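# Return the grip85 gripper to the empty stand slot

## Task

Hang the adaptive gripper (tool 'grip85') in the one free slot of the tool stand so that it is completely seated, which is required. Then unlock it, draw the tool changer well away from the tool, and leave the arm clear of it. A tool still locked to the arm counts as arm. Nothing may end up off the table.

## Robot and tools

Robot: one six-joint arm (waist, shoulder, elbow, forearm roll, wrist pitch, wrist roll) with a tool changer at the wrist. The changer's flat face can lock onto a tool plate. The two tools are grip50 and grip85 (the adaptive gripper). At the start grip85 should be on the arm, and the stand has one empty slot.

Frames: the scene frame has its origin on the table top under the arm base, +z up, and +y to the left when looking along +x. Reported poses are the centre of the changer face: position in metres, orientation as quaternion w,x,y,z, plus linear (m/s) and angular (rad/s) velocities. The face frame has +z pointing out of the face, away from the arm. Grippers close along face x. grip85's grip point is (0, 0, 173) mm in face axes when closed and 13 mm closer to the face when open. The changer is 63 mm wide at the face. A contact block sticks out 46 mm on the face -y side, starting 2 mm behind the face. A lock motor sticks out 58 mm on the +y side, starting 13 mm behind it.

execute_actions: "actions" holds at most one item. An empty list only reads the state and returns pictures. {"rows": [...], "steps": n} runs n control steps of 1/30 s, with n from 9 to 15 (default 15). {"steps": n} alone is a wait of up to 300 steps, counted from the previous result, so reply time counts toward it. Optional "pictures": true.

Each row is 13 numbers in [-1, 1], in this order: dx, dy, dz, rx, ry, rz, lock, grip50_position, grip50_force_limit, grip50_speed, grip85_position, grip85_force_limit, grip85_speed. One row is applied per step, and the last row repeats if rows run out.

The first six numbers are an offset, not a pose. They are measured in the face's own axes from the face pose in the most recent result that reported it. Before any such result exists, and for later calls within the same reply, they are measured from where the arm is when the action starts. Every row uses that same reference; rows do not add up. Scale: 1.0 means 0.6 m for dx, dy, dz and 180 degrees for rx, ry, rz. rx, ry, rz form one rotation vector. All-zero offsets pull the arm back to the reference pose, so they do not hold it still.

Each step, the commanded pose is clipped to within 70 mm and 16 degrees of the measured pose. Position wins over orientation if both cannot be met. After an action the arm continues only to the last clipped pose, so check the result and command any remainder.

lock: >0 locks, <0 unlocks (about 1 s), 0 keeps the last command. Gripper numbers take effect only while tool_id names that tool and its readings are numbers, not n/a.
- grip85_position: +1 is 85 mm open; the pads meet near -0.8; -1 closes until blocked.
- force_limit: -1 is about 20 N, +1 is about 235 N for grip85 and 185 N for grip50.
- speed: -1 is about 20 mm/s, +1 is about 150 mm/s.

move: target is one 13-number row with the same offset rules and the same scale. speed is in m/s, 0.002 to 0.5, default 0.25; turning is capped at twice that in rad/s. It drives a straight path lasting 0.5 to 10 s and does not slow for obstacles. The result adds a move: line with the ending (done, off_target, moving, held, fault), any limits (paced means the pose was clipped; held means steps were blocked), and the distance from the target.

wait: seconds 0 to 10; sends nothing new.

zoom_image: camera (cam_head_left, cam_head_right or cam_wrist) and region [x0, y0, x1, y1] in pixels, at most 504 by 504. Each image is 896x504, with (0, 0) at top left. Calibration is given as OpenCV pinhole plus radial K, D and T_world_to_cam, and can be off by a few degrees or millimetres.

finished_scene: scene (1 or 2).

Timing: each action's result is taken 9 steps early, and those steps run while you think. The Hand target line appears only when nothing is pending.

Stowing procedure:
1. A slot is a fork. Its arms lie 40 to 70 mm either side of the slot centre along face x. Their tips reach 45 mm toward the open side, which is face -y. Their tops sit 18 mm below a hung plate's face. Stops 10 mm high hold the plate in place. Slots are 180 mm apart.
2. Reverse the removal path. First line the tool up at least 110 mm out from the empty fork on its open (-y) side, about 20 mm (10 to 30 mm) above the seated height. Then slide in along +y and lower gently until in_stand reads 1.
3. Hold still, send lock -1, and wait for unlocked = 1. Unlocking away from the stand is refused, and unlock_refused reads 1.
4. Back the changer straight off the plate without dragging the tool, then move clear.

Result lines:
- The state line gives the pose and velocities.
- Status readings: tool_id, plate_near, locked, unlocked, in_stand, unlock_refused.
- Gripper readings: grip85_object_status (0 moving, 1 blocked opening, 2 blocked closing, 3 at target) and grip85_position_measured (counts: about 3 is open, 230 is pads touching).
- Joint positions and torques.
- "pose unreachable" and HELD mean the clearance check altered or withheld commands.
- MOTOR HOT warns of heating; fault lines report stops.

Avoid:
- The arm is stiff. Never aim more than slightly beyond a contact, and touch slowly.
- A joint torque at its load limit, or an outside force of 144 N, causes a 10 s stop. Load limits: waist and shoulder 295, elbow 139, wrist joints 39.1 N m.
- Do not drop the tool, slam it or shove it. Do not knock anything off the table.

Each tool is called by a JSON object that holds its "fn" and its "kwargs".

## Session

{"fn": "execute_actions", "kwargs": {"actions": []}}

Scene clock: 0.00 s of 6000.00 s.
end_effector_position=(+0.1030, -0.2048, +0.3420) locked=0 unlocked=1 plate_near=0 in_stand=0 unlock_refused=0 tool_id=none grip50_position_measured=n/a grip50_object_status=n/a grip85_position_measured=n/a grip85_object_status=n/a end_effector_quat_wxyz=(-0.194, +0.556, +0.791, +0.166) end_effector_velocity=(+0.000, -0.001, +0.000) end_effector_angular_velocity=(-0.001, -0.000, -0.001)
Joint positions: [-1.271 -0.234  2.395  0.023  1.497 -1.628]
Joint velocities: [-0.     0.    -0.001  0.    -0.     0.   ]
Joint torques (N m, as the joint torque sensors report them, + toward a larger angle): no reading
Hand target: +0.103, -0.205, +0.342; -0.194, +0.556, +0.791, +0.166
camera_calibration (this result's frames):
cam_wrist: T_world_to_cam=[[-0.339699, 0.786621, 0.515589, 0.0132578], [0.925418, 0.181655, 0.332571, -0.116434], [0.167947, 0.59011, -0.789661, 0.416761], [0, 0, 0, 1]] pos_world=[0.0422598, -0.235213, 0.360987]

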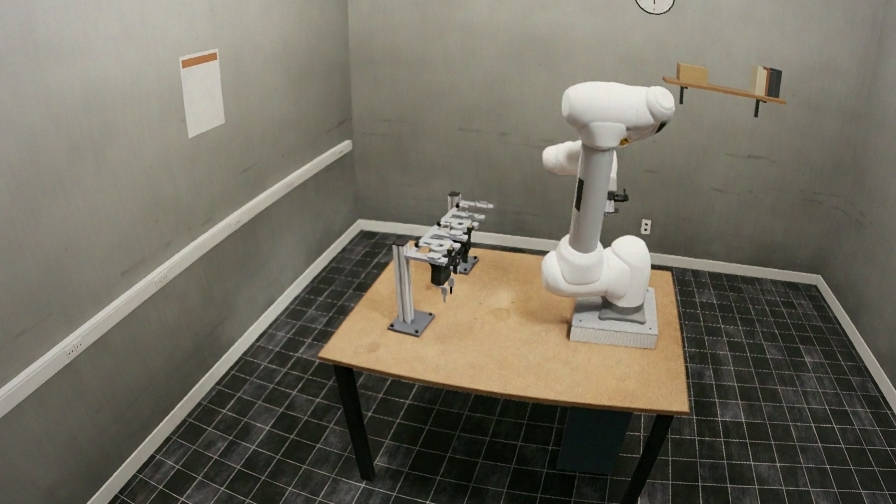

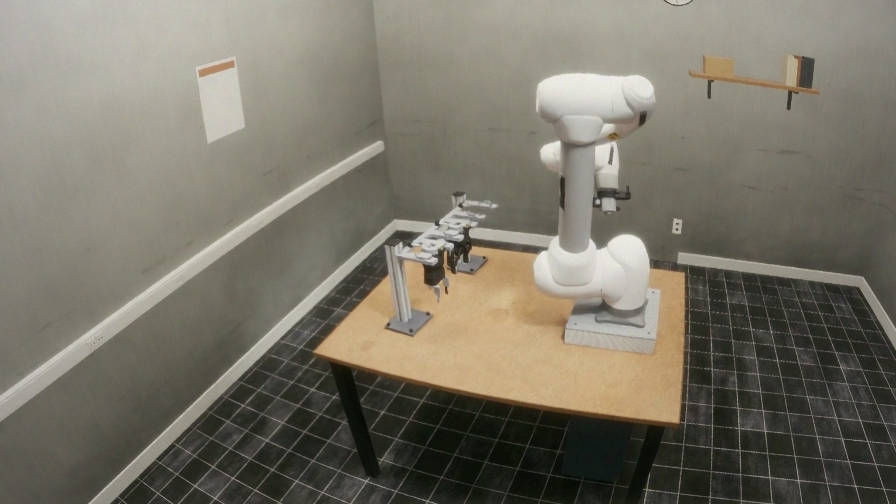

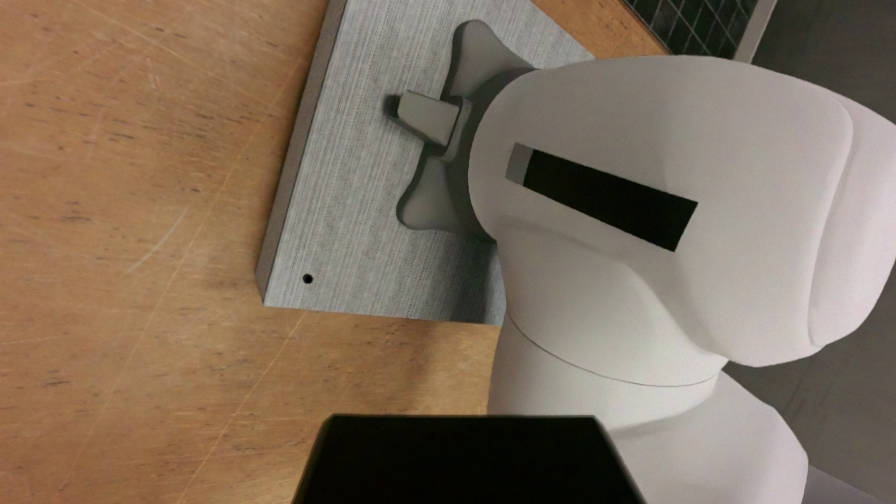

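{"fn": "move", "kwargs": {"target": [0.074,0.886,-0.121,-0.0159,-0.1646,0.1189,0,1,0,0,1,0,1], "speed": 0.3}}

Scene clock: 2.90 s of 6000.00 s.
end_effector_position=(+0.6009, -0.0294, +0.4519) locked=0 unlocked=1 plate_near=0 in_stand=0 unlock_refused=0 tool_id=none grip50_position_measured=n/a grip50_object_status=n/a grip85_position_measured=n/a grip85_object_status=n/a end_effector_quat_wxyz=(-0.000, +0.720, +0.694, +0.001) end_effector_velocity=(+0.000, +0.000, -0.000) end_effector_angular_velocity=(-0.000, +0.001, -0.001)
Joint positions: [-0.102  0.119  1.795  0.002  1.225 -0.07 ]
Joint velocities: [ 0.     0.    -0.    -0.     0.     0.002]
Joint torques (N m, as the joint torque sensors report them, + toward a larger angle): [  1.1  -58.28 -44.97   4.22   0.09  -0.22]
Hand target: +0.601, -0.029, +0.452; -0.000, +0.720, +0.694, +0.001
Off the commanded pose: 0.001 m, 0 deg.
Kept back: nothing.
move: done
camera_calibration (this result's frames):
cam_wrist: T_world_to_cam=[[-0.00285714, 0.999498, 0.0315391, 0.0102953], [0.948582, -0.00727393, 0.316449, -0.657828], [0.31652, 0.0308215, -0.948085, 0.282198], [0, 0, 0, 1]] pos_world=[0.534712, -0.0237729, 0.475392]

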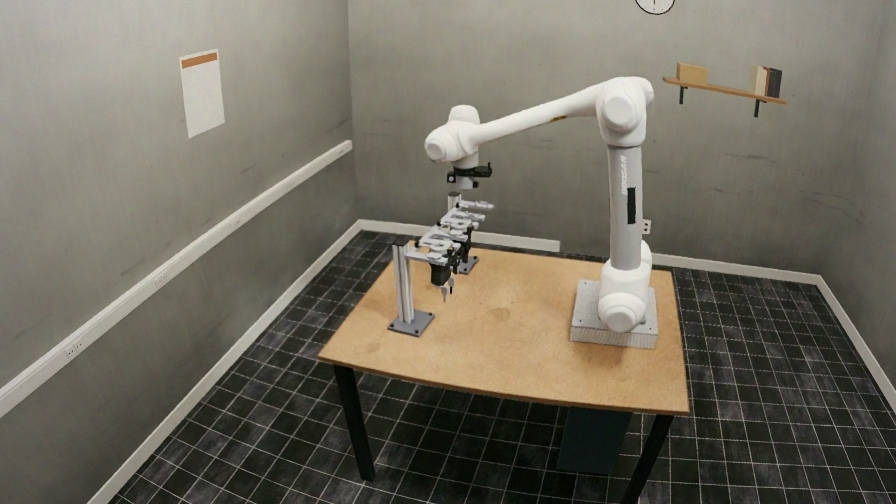

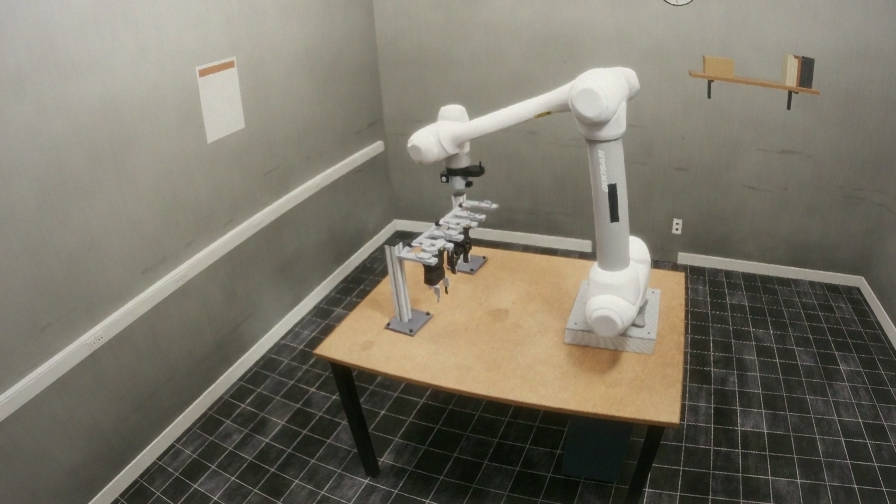

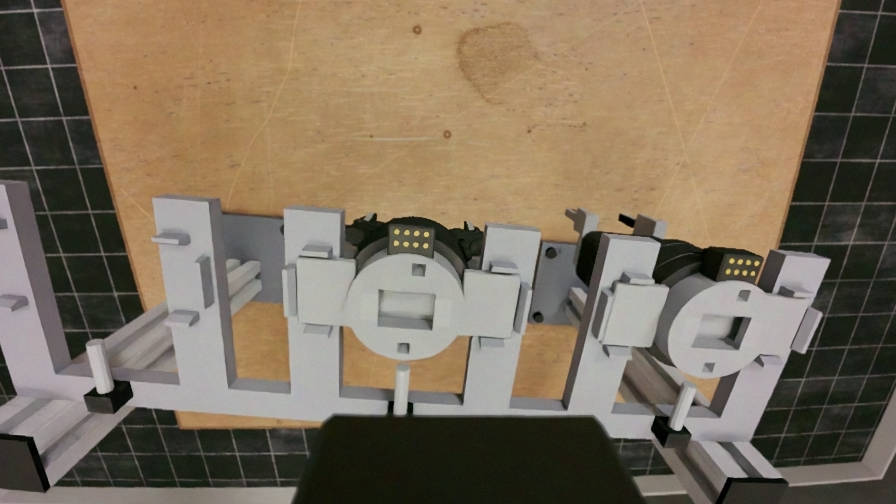

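{"fn": "zoom_image", "kwargs": {"camera": "cam_wrist", "region": [270, 190, 650, 450]}}

Region (270, 190, 650, 450) of cam_wrist's 896x504 image, scaled by 1.326, with more detail than that image has; it fills the top 345 rows of this view, and the rest is white.

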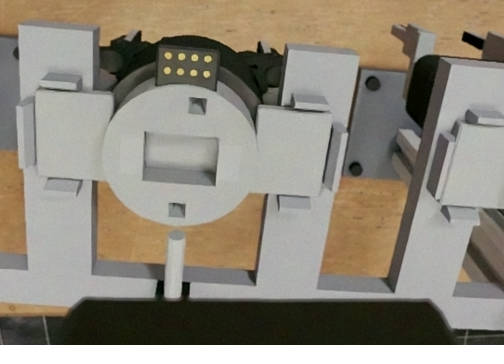

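{"fn": "move", "kwargs": {"target": [-0.0245,0.041,0.2,0,0,0.017,0,1,0,0,1,0,1]}}

{"fn": "move", "kwargs": {"target": [0,0,0.0217,0,0,0,0,1,0,0,1,0,1], "speed": 0.03}}

{"fn": "zoom_image", "kwargs": {"camera": "cam_wrist", "region": [300, 260, 620, 440]}}

Scene clock: 5.40 s of 6000.00 s.
end_effector_position=(+0.6249, -0.0447, +0.3318) locked=0 unlocked=1 plate_near=0 in_stand=0 unlock_refused=0 tool_id=none grip50_position_measured=n/a grip50_object_status=n/a grip85_position_measured=n/a grip85_object_status=n/a end_effector_quat_wxyz=(-0.000, +0.739, +0.674, +0.001) end_effector_velocity=(+0.000, -0.000, -0.000) end_effector_angular_velocity=(+0.000, -0.000, -0.002)
Joint positions: [-0.123  0.244  1.881  0.002  1.014 -0.037]
Joint velocities: [-0.     0.001 -0.     0.    -0.001  0.002]
Joint torques (N m, as the joint torque sensors report them, + toward a larger angle): [  1.2  -66.62 -40.13   3.91   0.05  -0.05]
Hand target: +0.625, -0.045, +0.332; -0.000, +0.739, +0.674, +0.001
Off the commanded pose: 0.000 m, 0 deg.
Kept back: nothing.
move: done
camera_calibration (this result's frames):
cam_wrist: T_world_to_cam=[[0.0504622, 0.998225, 0.0316242, -0.00387794], [0.946838, -0.0578901, 0.31646, -0.643868], [0.317729, 0.0139737, -0.948078, 0.159756], [0, 0, 0, 1]] pos_world=[0.559075, -0.0356349, 0.355342]

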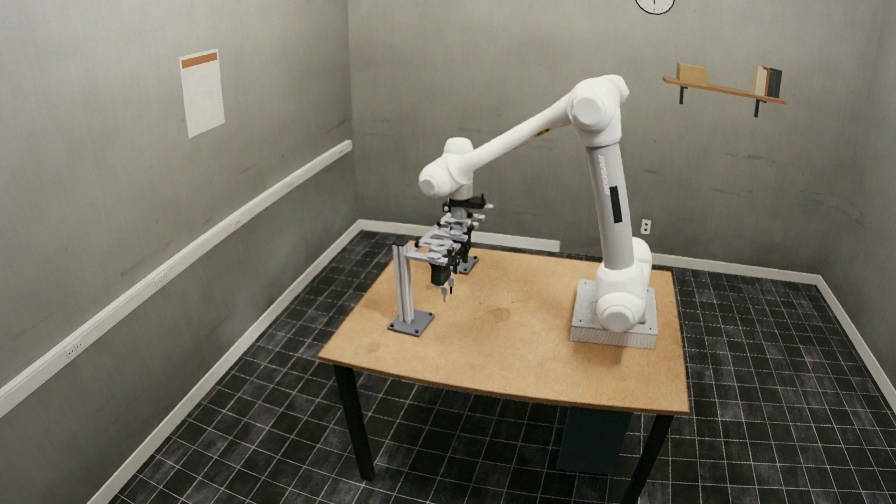

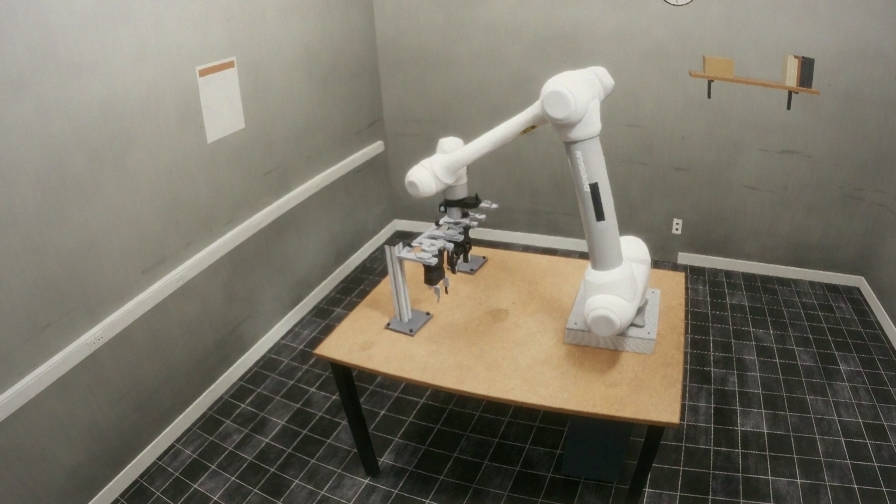

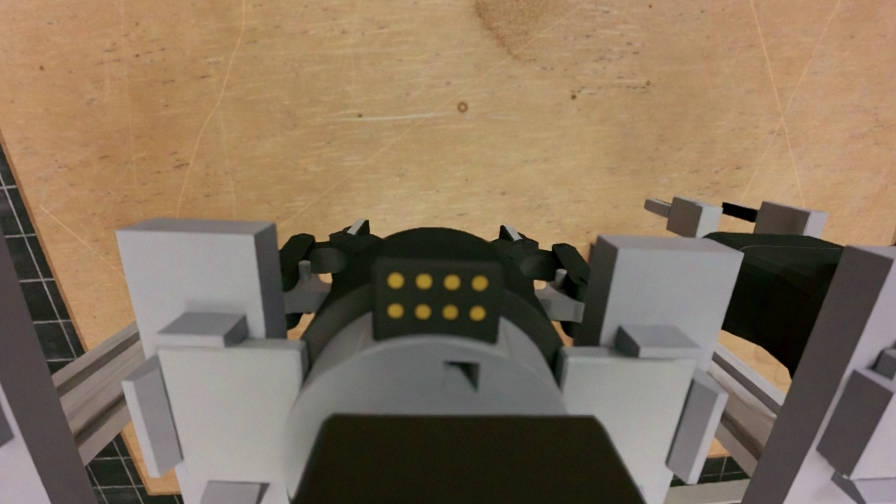

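Scene clock: 6.13 s of 6000.00 s.
end_effector_position=(+0.6249, -0.0447, +0.3188) locked=0 unlocked=1 plate_near=0 in_stand=0 unlock_refused=0 tool_id=none grip50_position_measured=n/a grip50_object_status=n/a grip85_position_measured=n/a grip85_object_status=n/a end_effector_quat_wxyz=(-0.000, +0.739, +0.674, +0.001) end_effector_velocity=(-0.000, +0.000, +0.000) end_effector_angular_velocity=(-0.000, -0.001, +0.000)
Joint positions: [-0.123  0.256  1.893  0.002  0.991 -0.037]
Joint velocities: [ 0. -0.  0. -0. -0. -0.]
Joint torques (N m, as the joint torque sensors report them, + toward a larger angle): [  0.81 -68.1  -39.76   3.69   0.07  -0.14]
Hand target: +0.625, -0.045, +0.319; -0.000, +0.739, +0.674, +0.001
Off the commanded pose: 0.000 m, 0 deg.
Kept back: nothing.
move: done
camera_calibration (this result's frames):
cam_wrist: T_world_to_cam=[[0.0505297, 0.998222, 0.0316274, -0.00350641], [0.946829, -0.0579553, 0.316475, -0.63975], [0.317745, 0.0139544, -0.948073, 0.147414], [0, 0, 0, 1]] pos_world=[0.559071, -0.0356338, 0.342335]

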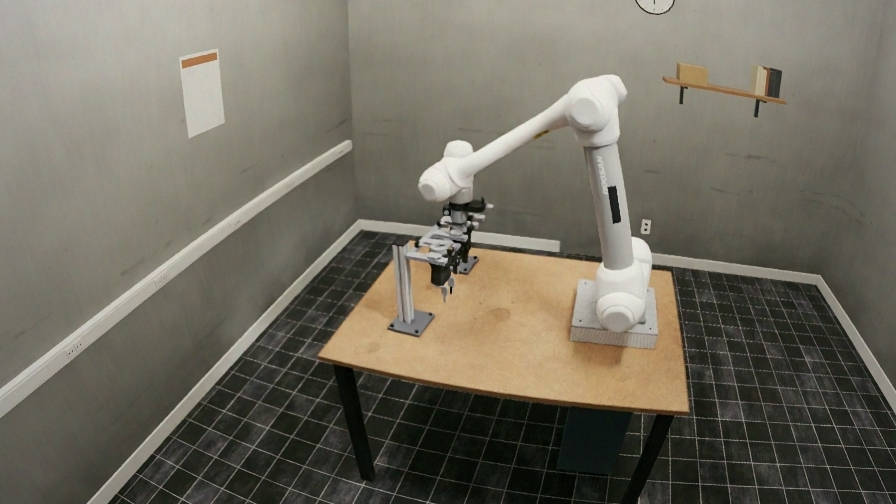

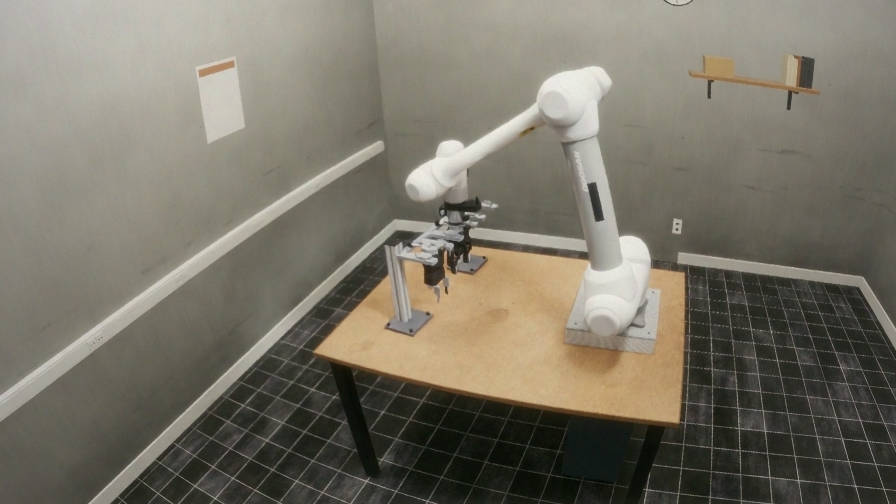

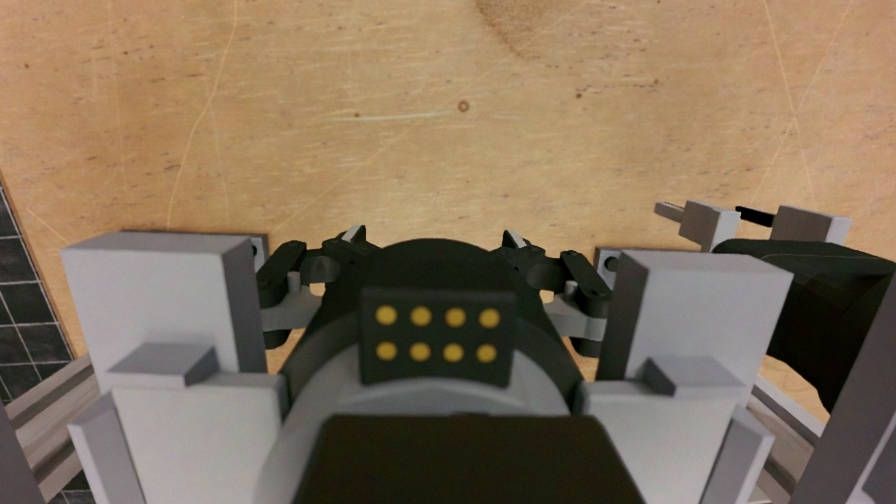

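Region (300, 260, 620, 440) of cam_wrist's 896x504 image, scaled by 1.575, with more detail than that image has; it fills the top 284 rows of this view, and the rest is white.

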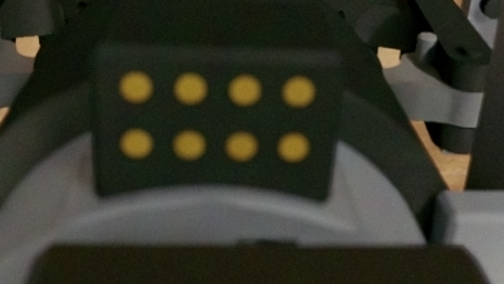

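{"fn": "move", "kwargs": {"target": [-0.0044,-0.0007,0.0105,0,0,0.001,0,1,0,0,1,0,1], "speed": 0.015}}

{"fn": "execute_actions", "kwargs": {"actions": [{"rows":[[0,0,0.0007,0,0,0,0,1,0,0,1,0,1],[0,0,0.0014,0,0,0,0,1,0,0,1,0,1]],"steps":15}]}}

Scene clock: 7.73 s of 6000.00 s.
end_effector_position=(+0.6243, -0.0473, +0.3125) locked=0 unlocked=1 plate_near=0 in_stand=0 unlock_refused=0 tool_id=none grip50_position_measured=n/a grip50_object_status=n/a grip85_position_measured=n/a grip85_object_status=n/a end_effector_quat_wxyz=(-0.000, +0.740, +0.673, +0.001) end_effector_velocity=(+0.000, -0.000, -0.000) end_effector_angular_velocity=(-0.000, -0.000, -0.000)
Joint positions: [-0.127  0.261  1.9    0.002  0.979 -0.038]
Joint velocities: [-0.  0. -0. -0. -0.  0.]
Joint torques (N m, as the joint torque sensors report them, + toward a larger angle): [  1.9  -67.45 -39.44   3.68   0.02  -0.19]
Hand target: +0.624, -0.047, +0.313; -0.000, +0.740, +0.673, +0.001
Off the commanded pose: 0.000 m, 0 deg.
Kept back: nothing.
move: done
camera_calibration (this result's frames):
cam_wrist: T_world_to_cam=[[0.0536548, 0.998059, 0.0316273, -0.002661], [0.946642, -0.0609195, 0.316476, -0.637311], [0.317788, 0.0129592, -0.948073, 0.141619], [0, 0, 0, 1]] pos_world=[0.558443, -0.0380041, 0.336043]

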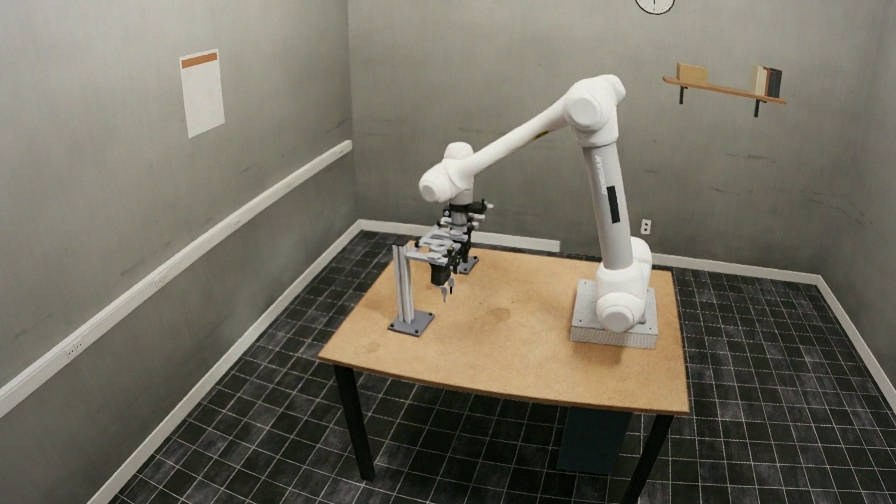

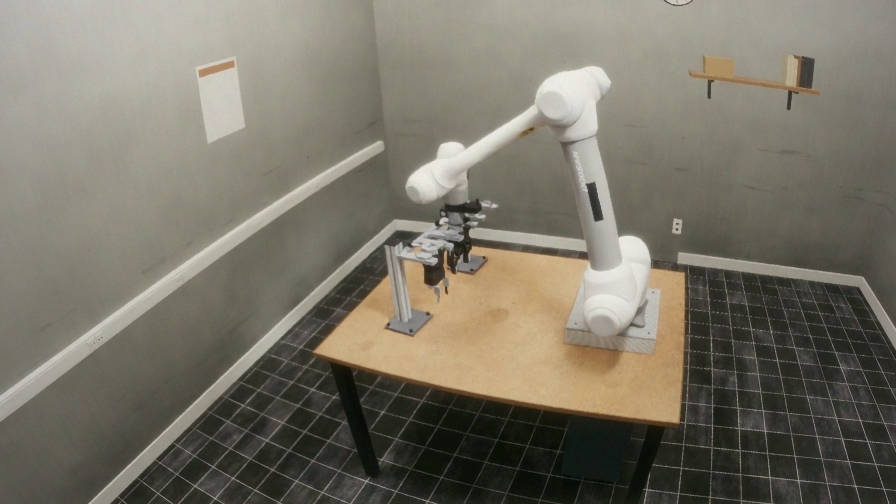

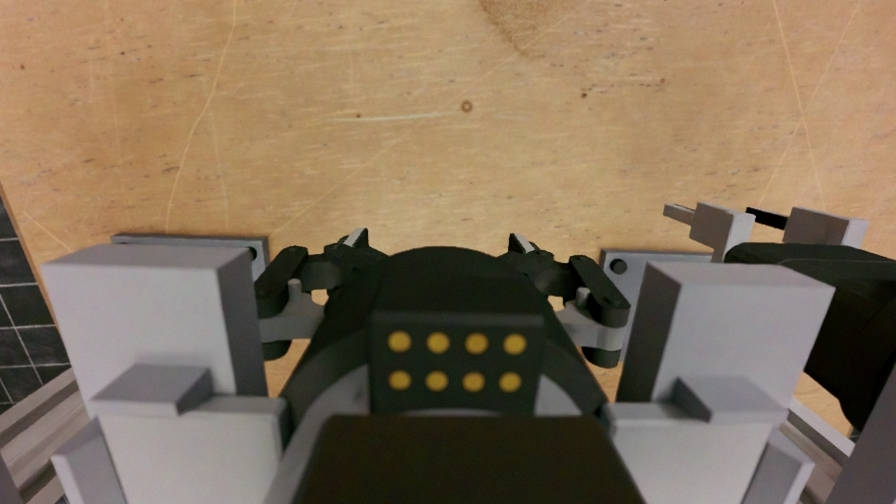

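Scene clock: 7.93 s of 6000.00 s.
end_effector_position=(+0.6243, -0.0473, +0.3117) locked=0 unlocked=1 plate_near=0 in_stand=0 unlock_refused=0 tool_id=none grip50_position_measured=n/a grip50_object_status=n/a grip85_position_measured=n/a grip85_object_status=n/a end_effector_quat_wxyz=(-0.000, +0.740, +0.673, +0.001) end_effector_velocity=(-0.000, +0.000, -0.002) end_effector_angular_velocity=(+0.000, +0.002, -0.001)
Joint positions: [-0.127  0.262  1.9    0.002  0.977 -0.038]
Joint velocities: [ 0.     0.002  0.001 -0.    -0.001  0.001]
Joint torques (N m, as the joint torque sensors report them, + toward a larger angle): [  1.44 -66.45 -39.61   3.77  -0.25  -0.14]
Steps of this call (steps 1 to 6: the first 6 steps of this action). Readings (end_effector_position | what the end effector reports):
1: (+0.6243, -0.0473, +0.3125) | locked=0 unlocked=1 plate_near=0 in_stand=0 unlock_refused=0 tool_id=none grip50_position_measured=n/a grip50_object_status=n/a grip85_position_measured=n/a grip85_object_status=n/a
2: (+0.6243, -0.0473, +0.3123) | locked=0 unlocked=1 plate_near=0 in_stand=0 unlock_refused=0 tool_id=none grip50_position_measured=n/a grip50_object_status=n/a grip85_position_measured=n/a grip85_object_status=n/a
4: (+0.6242, -0.0473, +0.3118) | locked=0 unlocked=1 plate_near=0 in_stand=0 unlock_refused=0 tool_id=none grip50_position_measured=n/a grip50_object_status=n/a grip85_position_measured=n/a grip85_object_status=n/a
6: the state above

{"fn": "execute_actions", "kwargs": {"actions": [{"rows":[[0,0,0.0006,0,0,0,0,1,0,0,1,0,1],[0,0,0.0012,0,0,0,0,1,0,0,1,0,1]],"steps":15}]}}

Scene clock: 8.43 s of 6000.00 s.
end_effector_position=(+0.6243, -0.0473, +0.3110) locked=0 unlocked=1 plate_near=0 in_stand=0 unlock_refused=0 tool_id=none grip50_position_measured=n/a grip50_object_status=n/a grip85_position_measured=n/a grip85_object_status=n/a end_effector_quat_wxyz=(-0.000, +0.740, +0.673, +0.001) end_effector_velocity=(+0.000, -0.000, -0.001) end_effector_angular_velocity=(-0.000, +0.000, +0.000)
Joint positions: [-0.127  0.263  1.901  0.002  0.976 -0.038]
Joint velocities: [-0.     0.001  0.    -0.    -0.001 -0.   ]
Joint torques (N m, as the joint torque sensors report them, + toward a larger angle): [  2.38 -66.46 -39.56   3.72   0.14  -0.1 ]
Off your previous action's commanded pose: 0.000 m, 0 deg at its last step (step 9 of this call).
Steps of this call (steps 1 to 9: the last 9 steps of your previous action; steps 10 to 15: the first 6 steps of this action). Readings (end_effector_position | what the end effector reports):
10: (+0.6243, -0.0473, +0.3117) | locked=0 unlocked=1 plate_near=0 in_stand=0 unlock_refused=0 tool_id=none grip50_position_measured=n/a grip50_object_status=n/a grip85_position_measured=n/a grip85_object_status=n/a
11: (+0.6243, -0.0473, +0.3115) | locked=0 unlocked=1 plate_near=0 in_stand=0 unlock_refused=0 tool_id=none grip50_position_measured=n/a grip50_object_status=n/a grip85_position_measured=n/a grip85_object_status=n/a
13: (+0.6242, -0.0473, +0.3111) | locked=0 unlocked=1 plate_near=0 in_stand=0 unlock_refused=0 tool_id=none grip50_position_measured=n/a grip50_object_status=n/a grip85_position_measured=n/a grip85_object_status=n/a
15: the state above

{"fn": "execute_actions", "kwargs": {"actions": [{"rows":[[0,0,0.0006,0,0,0,0,1,0,0,1,0,1],[0,0,0.0013,0,0,0,0,1,0,0,1,0,1]],"steps":15}]}}

Scene clock: 8.93 s of 6000.00 s.
end_effector_position=(+0.6243, -0.0473, +0.3103) locked=0 unlocked=1 plate_near=0 in_stand=0 unlock_refused=0 tool_id=none grip50_position_measured=n/a grip50_object_status=n/a grip85_position_measured=n/a grip85_object_status=n/a end_effector_quat_wxyz=(-0.000, +0.740, +0.673, +0.001) end_effector_velocity=(-0.000, -0.000, +0.000) end_effector_angular_velocity=(-0.000, -0.001, +0.001)
Joint positions: [-0.127  0.264  1.902  0.002  0.975 -0.038]
Joint velocities: [-0.    -0.001  0.001 -0.    -0.001 -0.   ]
Joint torques (N m, as the joint torque sensors report them, + toward a larger angle): [  1.88 -68.11 -38.87   3.64   0.06  -0.14]
Off your previous action's commanded pose: 0.000 m, 0 deg at its last step (step 9 of this call).
Steps of this call (steps 1 to 9: the last 9 steps of your previous action; steps 10 to 15: the first 6 steps of this action). Readings (end_effector_position | what the end effector reports):
10: (+0.6243, -0.0473, +0.3110) | locked=0 unlocked=1 plate_near=0 in_stand=0 unlock_refused=0 tool_id=none grip50_position_measured=n/a grip50_object_status=n/a grip85_position_measured=n/a grip85_object_status=n/a
11: (+0.6243, -0.0473, +0.3108) | locked=0 unlocked=1 plate_near=0 in_stand=0 unlock_refused=0 tool_id=none grip50_position_measured=n/a grip50_object_status=n/a grip85_position_measured=n/a grip85_object_status=n/a
13: (+0.6242, -0.0473, +0.3104) | locked=0 unlocked=1 plate_near=0 in_stand=0 unlock_refused=0 tool_id=none grip50_position_measured=n/a grip50_object_status=n/a grip85_position_measured=n/a grip85_object_status=n/a
15: the state above

{"fn": "execute_actions", "kwargs": {"actions": [{"rows":[[0,0,0.0007,0,0,0,0,1,0,0,1,0,1],[0,0,0.0014,0,0,0,0,1,0,0,1,0,1]],"steps":15}]}}

Scene clock: 9.43 s of 6000.00 s.
end_effector_position=(+0.6243, -0.0473, +0.3095) locked=0 unlocked=1 plate_near=0 in_stand=0 unlock_refused=0 tool_id=none grip50_position_measured=n/a grip50_object_status=n/a grip85_position_measured=n/a grip85_object_status=n/a end_effector_quat_wxyz=(-0.000, +0.740, +0.673, +0.001) end_effector_velocity=(+0.000, +0.000, -0.001) end_effector_angular_velocity=(-0.000, +0.001, -0.000)
Joint positions: [-0.127  0.264  1.902  0.002  0.973 -0.038]
Joint velocities: [ 0.     0.002  0.001 -0.    -0.001  0.001]
Joint torques (N m, as the joint torque sensors report them, + toward a larger angle): [  1.63 -67.87 -39.22   3.72   0.    -0.17]
Off your previous action's commanded pose: 0.000 m, 0 deg at its last step (step 9 of this call).
Steps of this call (steps 1 to 9: the last 9 steps of your previous action; steps 10 to 15: the first 6 steps of this action). Readings (end_effector_position | what the end effector reports):
10: (+0.6243, -0.0473, +0.3102) | locked=0 unlocked=1 plate_near=0 in_stand=0 unlock_refused=0 tool_id=none grip50_position_measured=n/a grip50_object_status=n/a grip85_position_measured=n/a grip85_object_status=n/a
11: (+0.6243, -0.0473, +0.3101) | locked=0 unlocked=1 plate_near=0 in_stand=0 unlock_refused=0 tool_id=none grip50_position_measured=n/a grip50_object_status=n/a grip85_position_measured=n/a grip85_object_status=n/a
13: (+0.6242, -0.0473, +0.3096) | locked=0 unlocked=1 plate_near=0 in_stand=0 unlock_refused=0 tool_id=none grip50_position_measured=n/a grip50_object_status=n/a grip85_position_measured=n/a grip85_object_status=n/a
15: the state above

{"fn": "execute_actions", "kwargs": {"actions": [{"rows":[[0,0,0.001,0,0,0,0,1,0,0,1,0,1],[0,0,0.002,0,0,0,0,1,0,0,1,0,1],[0,0,0.003,0,0,0,0,1,0,0,1,0,1]],"steps":15}]}}

Scene clock: 9.93 s of 6000.00 s.
end_effector_position=(+0.6242, -0.0473, +0.3078) locked=0 unlocked=1 plate_near=0 in_stand=0 unlock_refused=0 tool_id=none grip50_position_measured=n/a grip50_object_status=n/a grip85_position_measured=n/a grip85_object_status=n/a end_effector_quat_wxyz=(-0.000, +0.740, +0.673, +0.001) end_effector_velocity=(+0.000, +0.000, -0.002) end_effector_angular_velocity=(+0.000, -0.001, -0.000)
Joint positions: [-0.127  0.266  1.904  0.002  0.97  -0.038]
Joint velocities: [-0.     0.002  0.002  0.001 -0.005 -0.   ]
Joint torques (N m, as the joint torque sensors report them, + toward a larger angle): [  1.84 -69.37 -39.05   3.79  -0.24  -0.2 ]
Off your previous action's commanded pose: 0.000 m, 0 deg at its last step (step 9 of this call).
Steps of this call (steps 1 to 9: the last 9 steps of your previous action; steps 10 to 15: the first 6 steps of this action). Readings (end_effector_position | what the end effector reports):
10: (+0.6243, -0.0473, +0.3094) | locked=0 unlocked=1 plate_near=0 in_stand=0 unlock_refused=0 tool_id=none grip50_position_measured=n/a grip50_object_status=n/a grip85_position_measured=n/a grip85_object_status=n/a
11: (+0.6243, -0.0473, +0.3092) | locked=0 unlocked=1 plate_near=0 in_stand=0 unlock_refused=0 tool_id=none grip50_position_measured=n/a grip50_object_status=n/a grip85_position_measured=n/a grip85_object_status=n/a
13: (+0.6242, -0.0473, +0.3082) | locked=0 unlocked=1 plate_near=0 in_stand=0 unlock_refused=0 tool_id=none grip50_position_measured=n/a grip50_object_status=n/a grip85_position_measured=n/a grip85_object_status=n/a
15: the state above

{"fn": "execute_actions", "kwargs": {"actions": [{"rows":[[0,0,0.0015,0,0,0,0,1,0,0,1,0,1],[0,0,0.003,0,0,0,0,1,0,0,1,0,1],[0,0,0.0045,0,0,0,0,1,0,0,1,0,1]],"steps":15}]}}

Scene clock: 10.43 s of 6000.00 s.
end_effector_position=(+0.6242, -0.0473, +0.3052) locked=0 unlocked=1 plate_near=0 in_stand=0 unlock_refused=0 tool_id=none grip50_position_measured=n/a grip50_object_status=n/a grip85_position_measured=n/a grip85_object_status=n/a end_effector_quat_wxyz=(-0.000, +0.740, +0.673, +0.001) end_effector_velocity=(+0.000, -0.000, -0.004) end_effector_angular_velocity=(-0.000, +0.000, +0.000)
Joint positions: [-0.127  0.268  1.906  0.002  0.966 -0.038]
Joint velocities: [ 0.     0.005  0.003 -0.    -0.008  0.   ]
Joint torques (N m, as the joint torque sensors report them, + toward a larger angle): [  2.57 -70.49 -39.78   3.92  -0.33  -0.21]
Off your previous action's commanded pose: 0.000 m, 0 deg at its last step (step 9 of this call).
Steps of this call (steps 1 to 9: the last 9 steps of your previous action; steps 10 to 15: the first 6 steps of this action). Readings (end_effector_position | what the end effector reports):
10: (+0.6243, -0.0473, +0.3076) | locked=0 unlocked=1 plate_near=0 in_stand=0 unlock_refused=0 tool_id=none grip50_position_measured=n/a grip50_object_status=n/a grip85_position_measured=n/a grip85_object_status=n/a
11: (+0.6243, -0.0473, +0.3073) | locked=0 unlocked=1 plate_near=0 in_stand=0 unlock_refused=0 tool_id=none grip50_position_measured=n/a grip50_object_status=n/a grip85_position_measured=n/a grip85_object_status=n/a
13: (+0.6242, -0.0473, +0.3059) | locked=0 unlocked=1 plate_near=0 in_stand=0 unlock_refused=0 tool_id=none grip50_position_measured=n/a grip50_object_status=n/a grip85_position_measured=n/a grip85_object_status=n/a
15: the state above

{"fn": "execute_actions", "kwargs": {"actions": [{"rows":[[0,0,0.0015,0,0,0,0,1,0,0,1,0,1],[0,0,0.003,0,0,0,0,1,0,0,1,0,1],[0,0,0.0042,0,0,0,0,1,0,0,1,0,1]],"steps":15}]}}

Scene clock: 10.93 s of 6000.00 s.
end_effector_position=(+0.6242, -0.0473, +0.3029) locked=0 unlocked=1 plate_near=0 in_stand=1 unlock_refused=0 tool_id=none grip50_position_measured=n/a grip50_object_status=n/a grip85_position_measured=n/a grip85_object_status=n/a end_effector_quat_wxyz=(-0.000, +0.740, +0.673, +0.001) end_effector_velocity=(-0.000, +0.000, -0.004) end_effector_angular_velocity=(+0.000, +0.001, +0.000)
Joint positions: [-0.127  0.271  1.908  0.002  0.961 -0.038]
Joint velocities: [-0.     0.004  0.004  0.    -0.007 -0.   ]
Joint torques (N m, as the joint torque sensors report them, + toward a larger angle): [  1.13 -72.58 -39.65   3.77  -0.13  -0.08]
Off your previous action's commanded pose: 0.000 m, 0 deg at its last step (step 9 of this call).
Steps of this call (steps 1 to 9: the last 9 steps of your previous action; steps 10 to 15: the first 6 steps of this action). Readings (end_effector_position | what the end effector reports):
10: (+0.6242, -0.0473, +0.3050) | locked=0 unlocked=1 plate_near=0 in_stand=0 unlock_refused=0 tool_id=none grip50_position_measured=n/a grip50_object_status=n/a grip85_position_measured=n/a grip85_object_status=n/a
11: (+0.6243, -0.0473, +0.3047) | locked=0 unlocked=1 plate_near=0 in_stand=0 unlock_refused=0 tool_id=none grip50_position_measured=n/a grip50_object_status=n/a grip85_position_measured=n/a grip85_object_status=n/a
13: (+0.6242, -0.0473, +0.3034) | locked=0 unlocked=1 plate_near=0 in_stand=1 unlock_refused=0 tool_id=none grip50_position_measured=n/a grip50_object_status=n/a grip85_position_measured=n/a grip85_object_status=n/a
15: the state above

{"fn": "execute_actions", "kwargs": {"actions": [{"rows":[[0,0,0.001,0,0,0,0,1,0,0,1,0,1],[0,0,0.002,0,0,0,0,1,0,0,1,0,1]],"steps":15}]}}

Scene clock: 11.43 s of 6000.00 s.
end_effector_position=(+0.6242, -0.0473, +0.3017) locked=0 unlocked=1 plate_near=0 in_stand=1 unlock_refused=0 tool_id=none grip50_position_measured=n/a grip50_object_status=n/a grip85_position_measured=n/a grip85_object_status=n/a end_effector_quat_wxyz=(-0.000, +0.740, +0.673, +0.001) end_effector_velocity=(-0.000, +0.000, -0.001) end_effector_angular_velocity=(+0.000, -0.001, +0.000)
Joint positions: [-0.127  0.272  1.909  0.002  0.959 -0.038]
Joint velocities: [ 0.     0.     0.001  0.    -0.002 -0.   ]
Joint torques (N m, as the joint torque sensors report them, + toward a larger angle): [  2.85 -67.24 -38.62   3.76   0.29  -0.12]
Off your previous action's commanded pose: 0.000 m, 0 deg at its last step (step 9 of this call).
Steps of this call (steps 1 to 9: the last 9 steps of your previous action; steps 10 to 15: the first 6 steps of this action). Readings (end_effector_position | what the end effector reports):
10: (+0.6242, -0.0473, +0.3027) | locked=0 unlocked=1 plate_near=0 in_stand=1 unlock_refused=0 tool_id=none grip50_position_measured=n/a grip50_object_status=n/a grip85_position_measured=n/a grip85_object_status=n/a
11: (+0.6242, -0.0473, +0.3025) | locked=0 unlocked=1 plate_near=0 in_stand=1 unlock_refused=0 tool_id=none grip50_position_measured=n/a grip50_object_status=n/a grip85_position_measured=n/a grip85_object_status=n/a
13: (+0.6242, -0.0473, +0.3019) | locked=0 unlocked=1 plate_near=0 in_stand=1 unlock_refused=0 tool_id=none grip50_position_measured=n/a grip50_object_status=n/a grip85_position_measured=n/a grip85_object_status=n/a
15: the state above

{"fn": "execute_actions", "kwargs": {"actions": [{"rows":[[0,0,0.0007,0,0,0,0,1,0,0,1,0,1],[0,0,0.0014,0,0,0,0,1,0,0,1,0,1]],"steps":15}]}}

Scene clock: 11.93 s of 6000.00 s.
end_effector_position=(+0.6242, -0.0473, +0.3009) locked=0 unlocked=1 plate_near=1 in_stand=1 unlock_refused=0 tool_id=none grip50_position_measured=n/a grip50_object_status=n/a grip85_position_measured=n/a grip85_object_status=n/a end_effector_quat_wxyz=(-0.000, +0.740, +0.673, +0.001) end_effector_velocity=(-0.000, -0.000, -0.001) end_effector_angular_velocity=(+0.000, +0.001, -0.000)
Joint positions: [-0.127  0.273  1.91   0.002  0.958 -0.038]
Joint velocities: [-0.     0.002  0.001  0.    -0.002 -0.   ]
Joint torques (N m, as the joint torque sensors report them, + toward a larger angle): [  2.85 -64.74 -36.27   3.65  -0.02  -0.4 ]
Off your previous action's commanded pose: 0.000 m, 0 deg at its last step (step 9 of this call).
Steps of this call (steps 1 to 9: the last 9 steps of your previous action; steps 10 to 15: the first 6 steps of this action). Readings (end_effector_position | what the end effector reports):
10: (+0.6242, -0.0473, +0.3016) | locked=0 unlocked=1 plate_near=0 in_stand=1 unlock_refused=0 tool_id=none grip50_position_measured=n/a grip50_object_status=n/a grip85_position_measured=n/a grip85_object_status=n/a
11: (+0.6242, -0.0473, +0.3015) | locked=0 unlocked=1 plate_near=0 in_stand=1 unlock_refused=0 tool_id=none grip50_position_measured=n/a grip50_object_status=n/a grip85_position_measured=n/a grip85_object_status=n/a
13: (+0.6242, -0.0473, +0.3010) | locked=0 unlocked=1 plate_near=1 in_stand=1 unlock_refused=0 tool_id=none grip50_position_measured=n/a grip50_object_status=n/a grip85_position_measured=n/a grip85_object_status=n/a
15: the state above

{"fn": "execute_actions", "kwargs": {"actions": [{"rows":[[0,0,0.0005,0,0,0,1,1,0,0,1,0,1]],"steps":15}]}}

{"fn": "execute_actions", "kwargs": {"actions": [{"steps":28}]}}

Scene clock: 12.43 s of 6000.00 s.
end_effector_position=(+0.6242, -0.0473, +0.3006) locked=0 unlocked=0 plate_near=1 in_stand=1 unlock_refused=0 tool_id=none grip50_position_measured=n/a grip50_object_status=n/a grip85_position_measured=n/a grip85_object_status=n/a end_effector_quat_wxyz=(-0.000, +0.740, +0.673, +0.001) end_effector_velocity=(+0.000, -0.000, +0.000) end_effector_angular_velocity=(-0.000, -0.001, -0.000)
Joint positions: [-0.127  0.273  1.91   0.002  0.957 -0.038]
Joint velocities: [-0. -0. -0. -0. -0.  0.]
Joint torques (N m, as the joint torque sensors report them, + toward a larger angle): [  2.21 -66.3  -36.39   3.67  -0.07  -0.18]
Off your previous action's commanded pose: 0.000 m, 0 deg at its last step (step 9 of this call).
Steps of this call (steps 1 to 9: the last 9 steps of your previous action; steps 10 to 15: the first 6 steps of this action). Readings (end_effector_position | what the end effector reports):
10: (+0.6242, -0.0473, +0.3009) | locked=0 unlocked=0 plate_near=1 in_stand=1 unlock_refused=0 tool_id=none grip50_position_measured=n/a grip50_object_status=n/a grip85_position_measured=n/a grip85_object_status=n/a
11: (+0.6242, -0.0473, +0.3008) | locked=0 unlocked=0 plate_near=1 in_stand=1 unlock_refused=0 tool_id=none grip50_position_measured=n/a grip50_object_status=n/a grip85_position_measured=n/a grip85_object_status=n/a
13: (+0.6242, -0.0473, +0.3007) | locked=0 unlocked=0 plate_near=1 in_stand=1 unlock_refused=0 tool_id=none grip50_position_measured=n/a grip50_object_status=n/a grip85_position_measured=n/a grip85_object_status=n/a
15: the state above

Scene clock: 13.37 s of 6000.00 s.
end_effector_position=(+0.6242, -0.0473, +0.3006) locked=1 unlocked=0 plate_near=1 in_stand=1 unlock_refused=0 tool_id=grip85 grip50_position_measured=n/a grip50_object_status=n/a grip85_position_measured=n/a grip85_object_status=n/a end_effector_quat_wxyz=(-0.000, +0.740, +0.673, +0.001) end_effector_velocity=(+0.000, +0.000, -0.000) end_effector_angular_velocity=(+0.000, +0.000, -0.000)
Joint positions: [-0.127  0.273  1.91   0.002  0.957 -0.038]
Joint velocities: [ 0.  0. -0.  0.  0.  0.]
Joint torques (N m, as the joint torque sensors report them, + toward a larger angle): [  1.78 -72.4  -42.29   4.02  -0.49  -0.15]
Hand target: +0.624, -0.047, +0.301; -0.000, +0.740, +0.673, +0.001
Off the commanded pose: 0.000 m, 0 deg.
Kept back: nothing.
Steps of this call (steps 1 to 9: the last 9 steps of your previous action; steps 10 to 28: nothing new was sent). Readings (end_effector_position | what the end effector reports):
1: (+0.6242, -0.0473, +0.3006) | locked=0 unlocked=0 plate_near=1 in_stand=1 unlock_refused=0 tool_id=none grip50_position_measured=n/a grip50_object_status=n/a grip85_position_measured=n/a grip85_object_status=n/a
2: (+0.6242, -0.0473, +0.3006) | locked=0 unlocked=0 plate_near=1 in_stand=1 unlock_refused=0 tool_id=none grip50_position_measured=n/a grip50_object_status=n/a grip85_position_measured=n/a grip85_object_status=n/a
4: (+0.6242, -0.0473, +0.3006) | locked=0 unlocked=0 plate_near=1 in_stand=1 unlock_refused=0 tool_id=none grip50_position_measured=n/a grip50_object_status=n/a grip85_position_measured=n/a grip85_object_status=n/a
8: (+0.6242, -0.0473, +0.3006) | locked=0 unlocked=0 plate_near=1 in_stand=1 unlock_refused=0 tool_id=none grip50_position_measured=n/a grip50_object_status=n/a grip85_position_measured=n/a grip85_object_status=n/a
28: the state above


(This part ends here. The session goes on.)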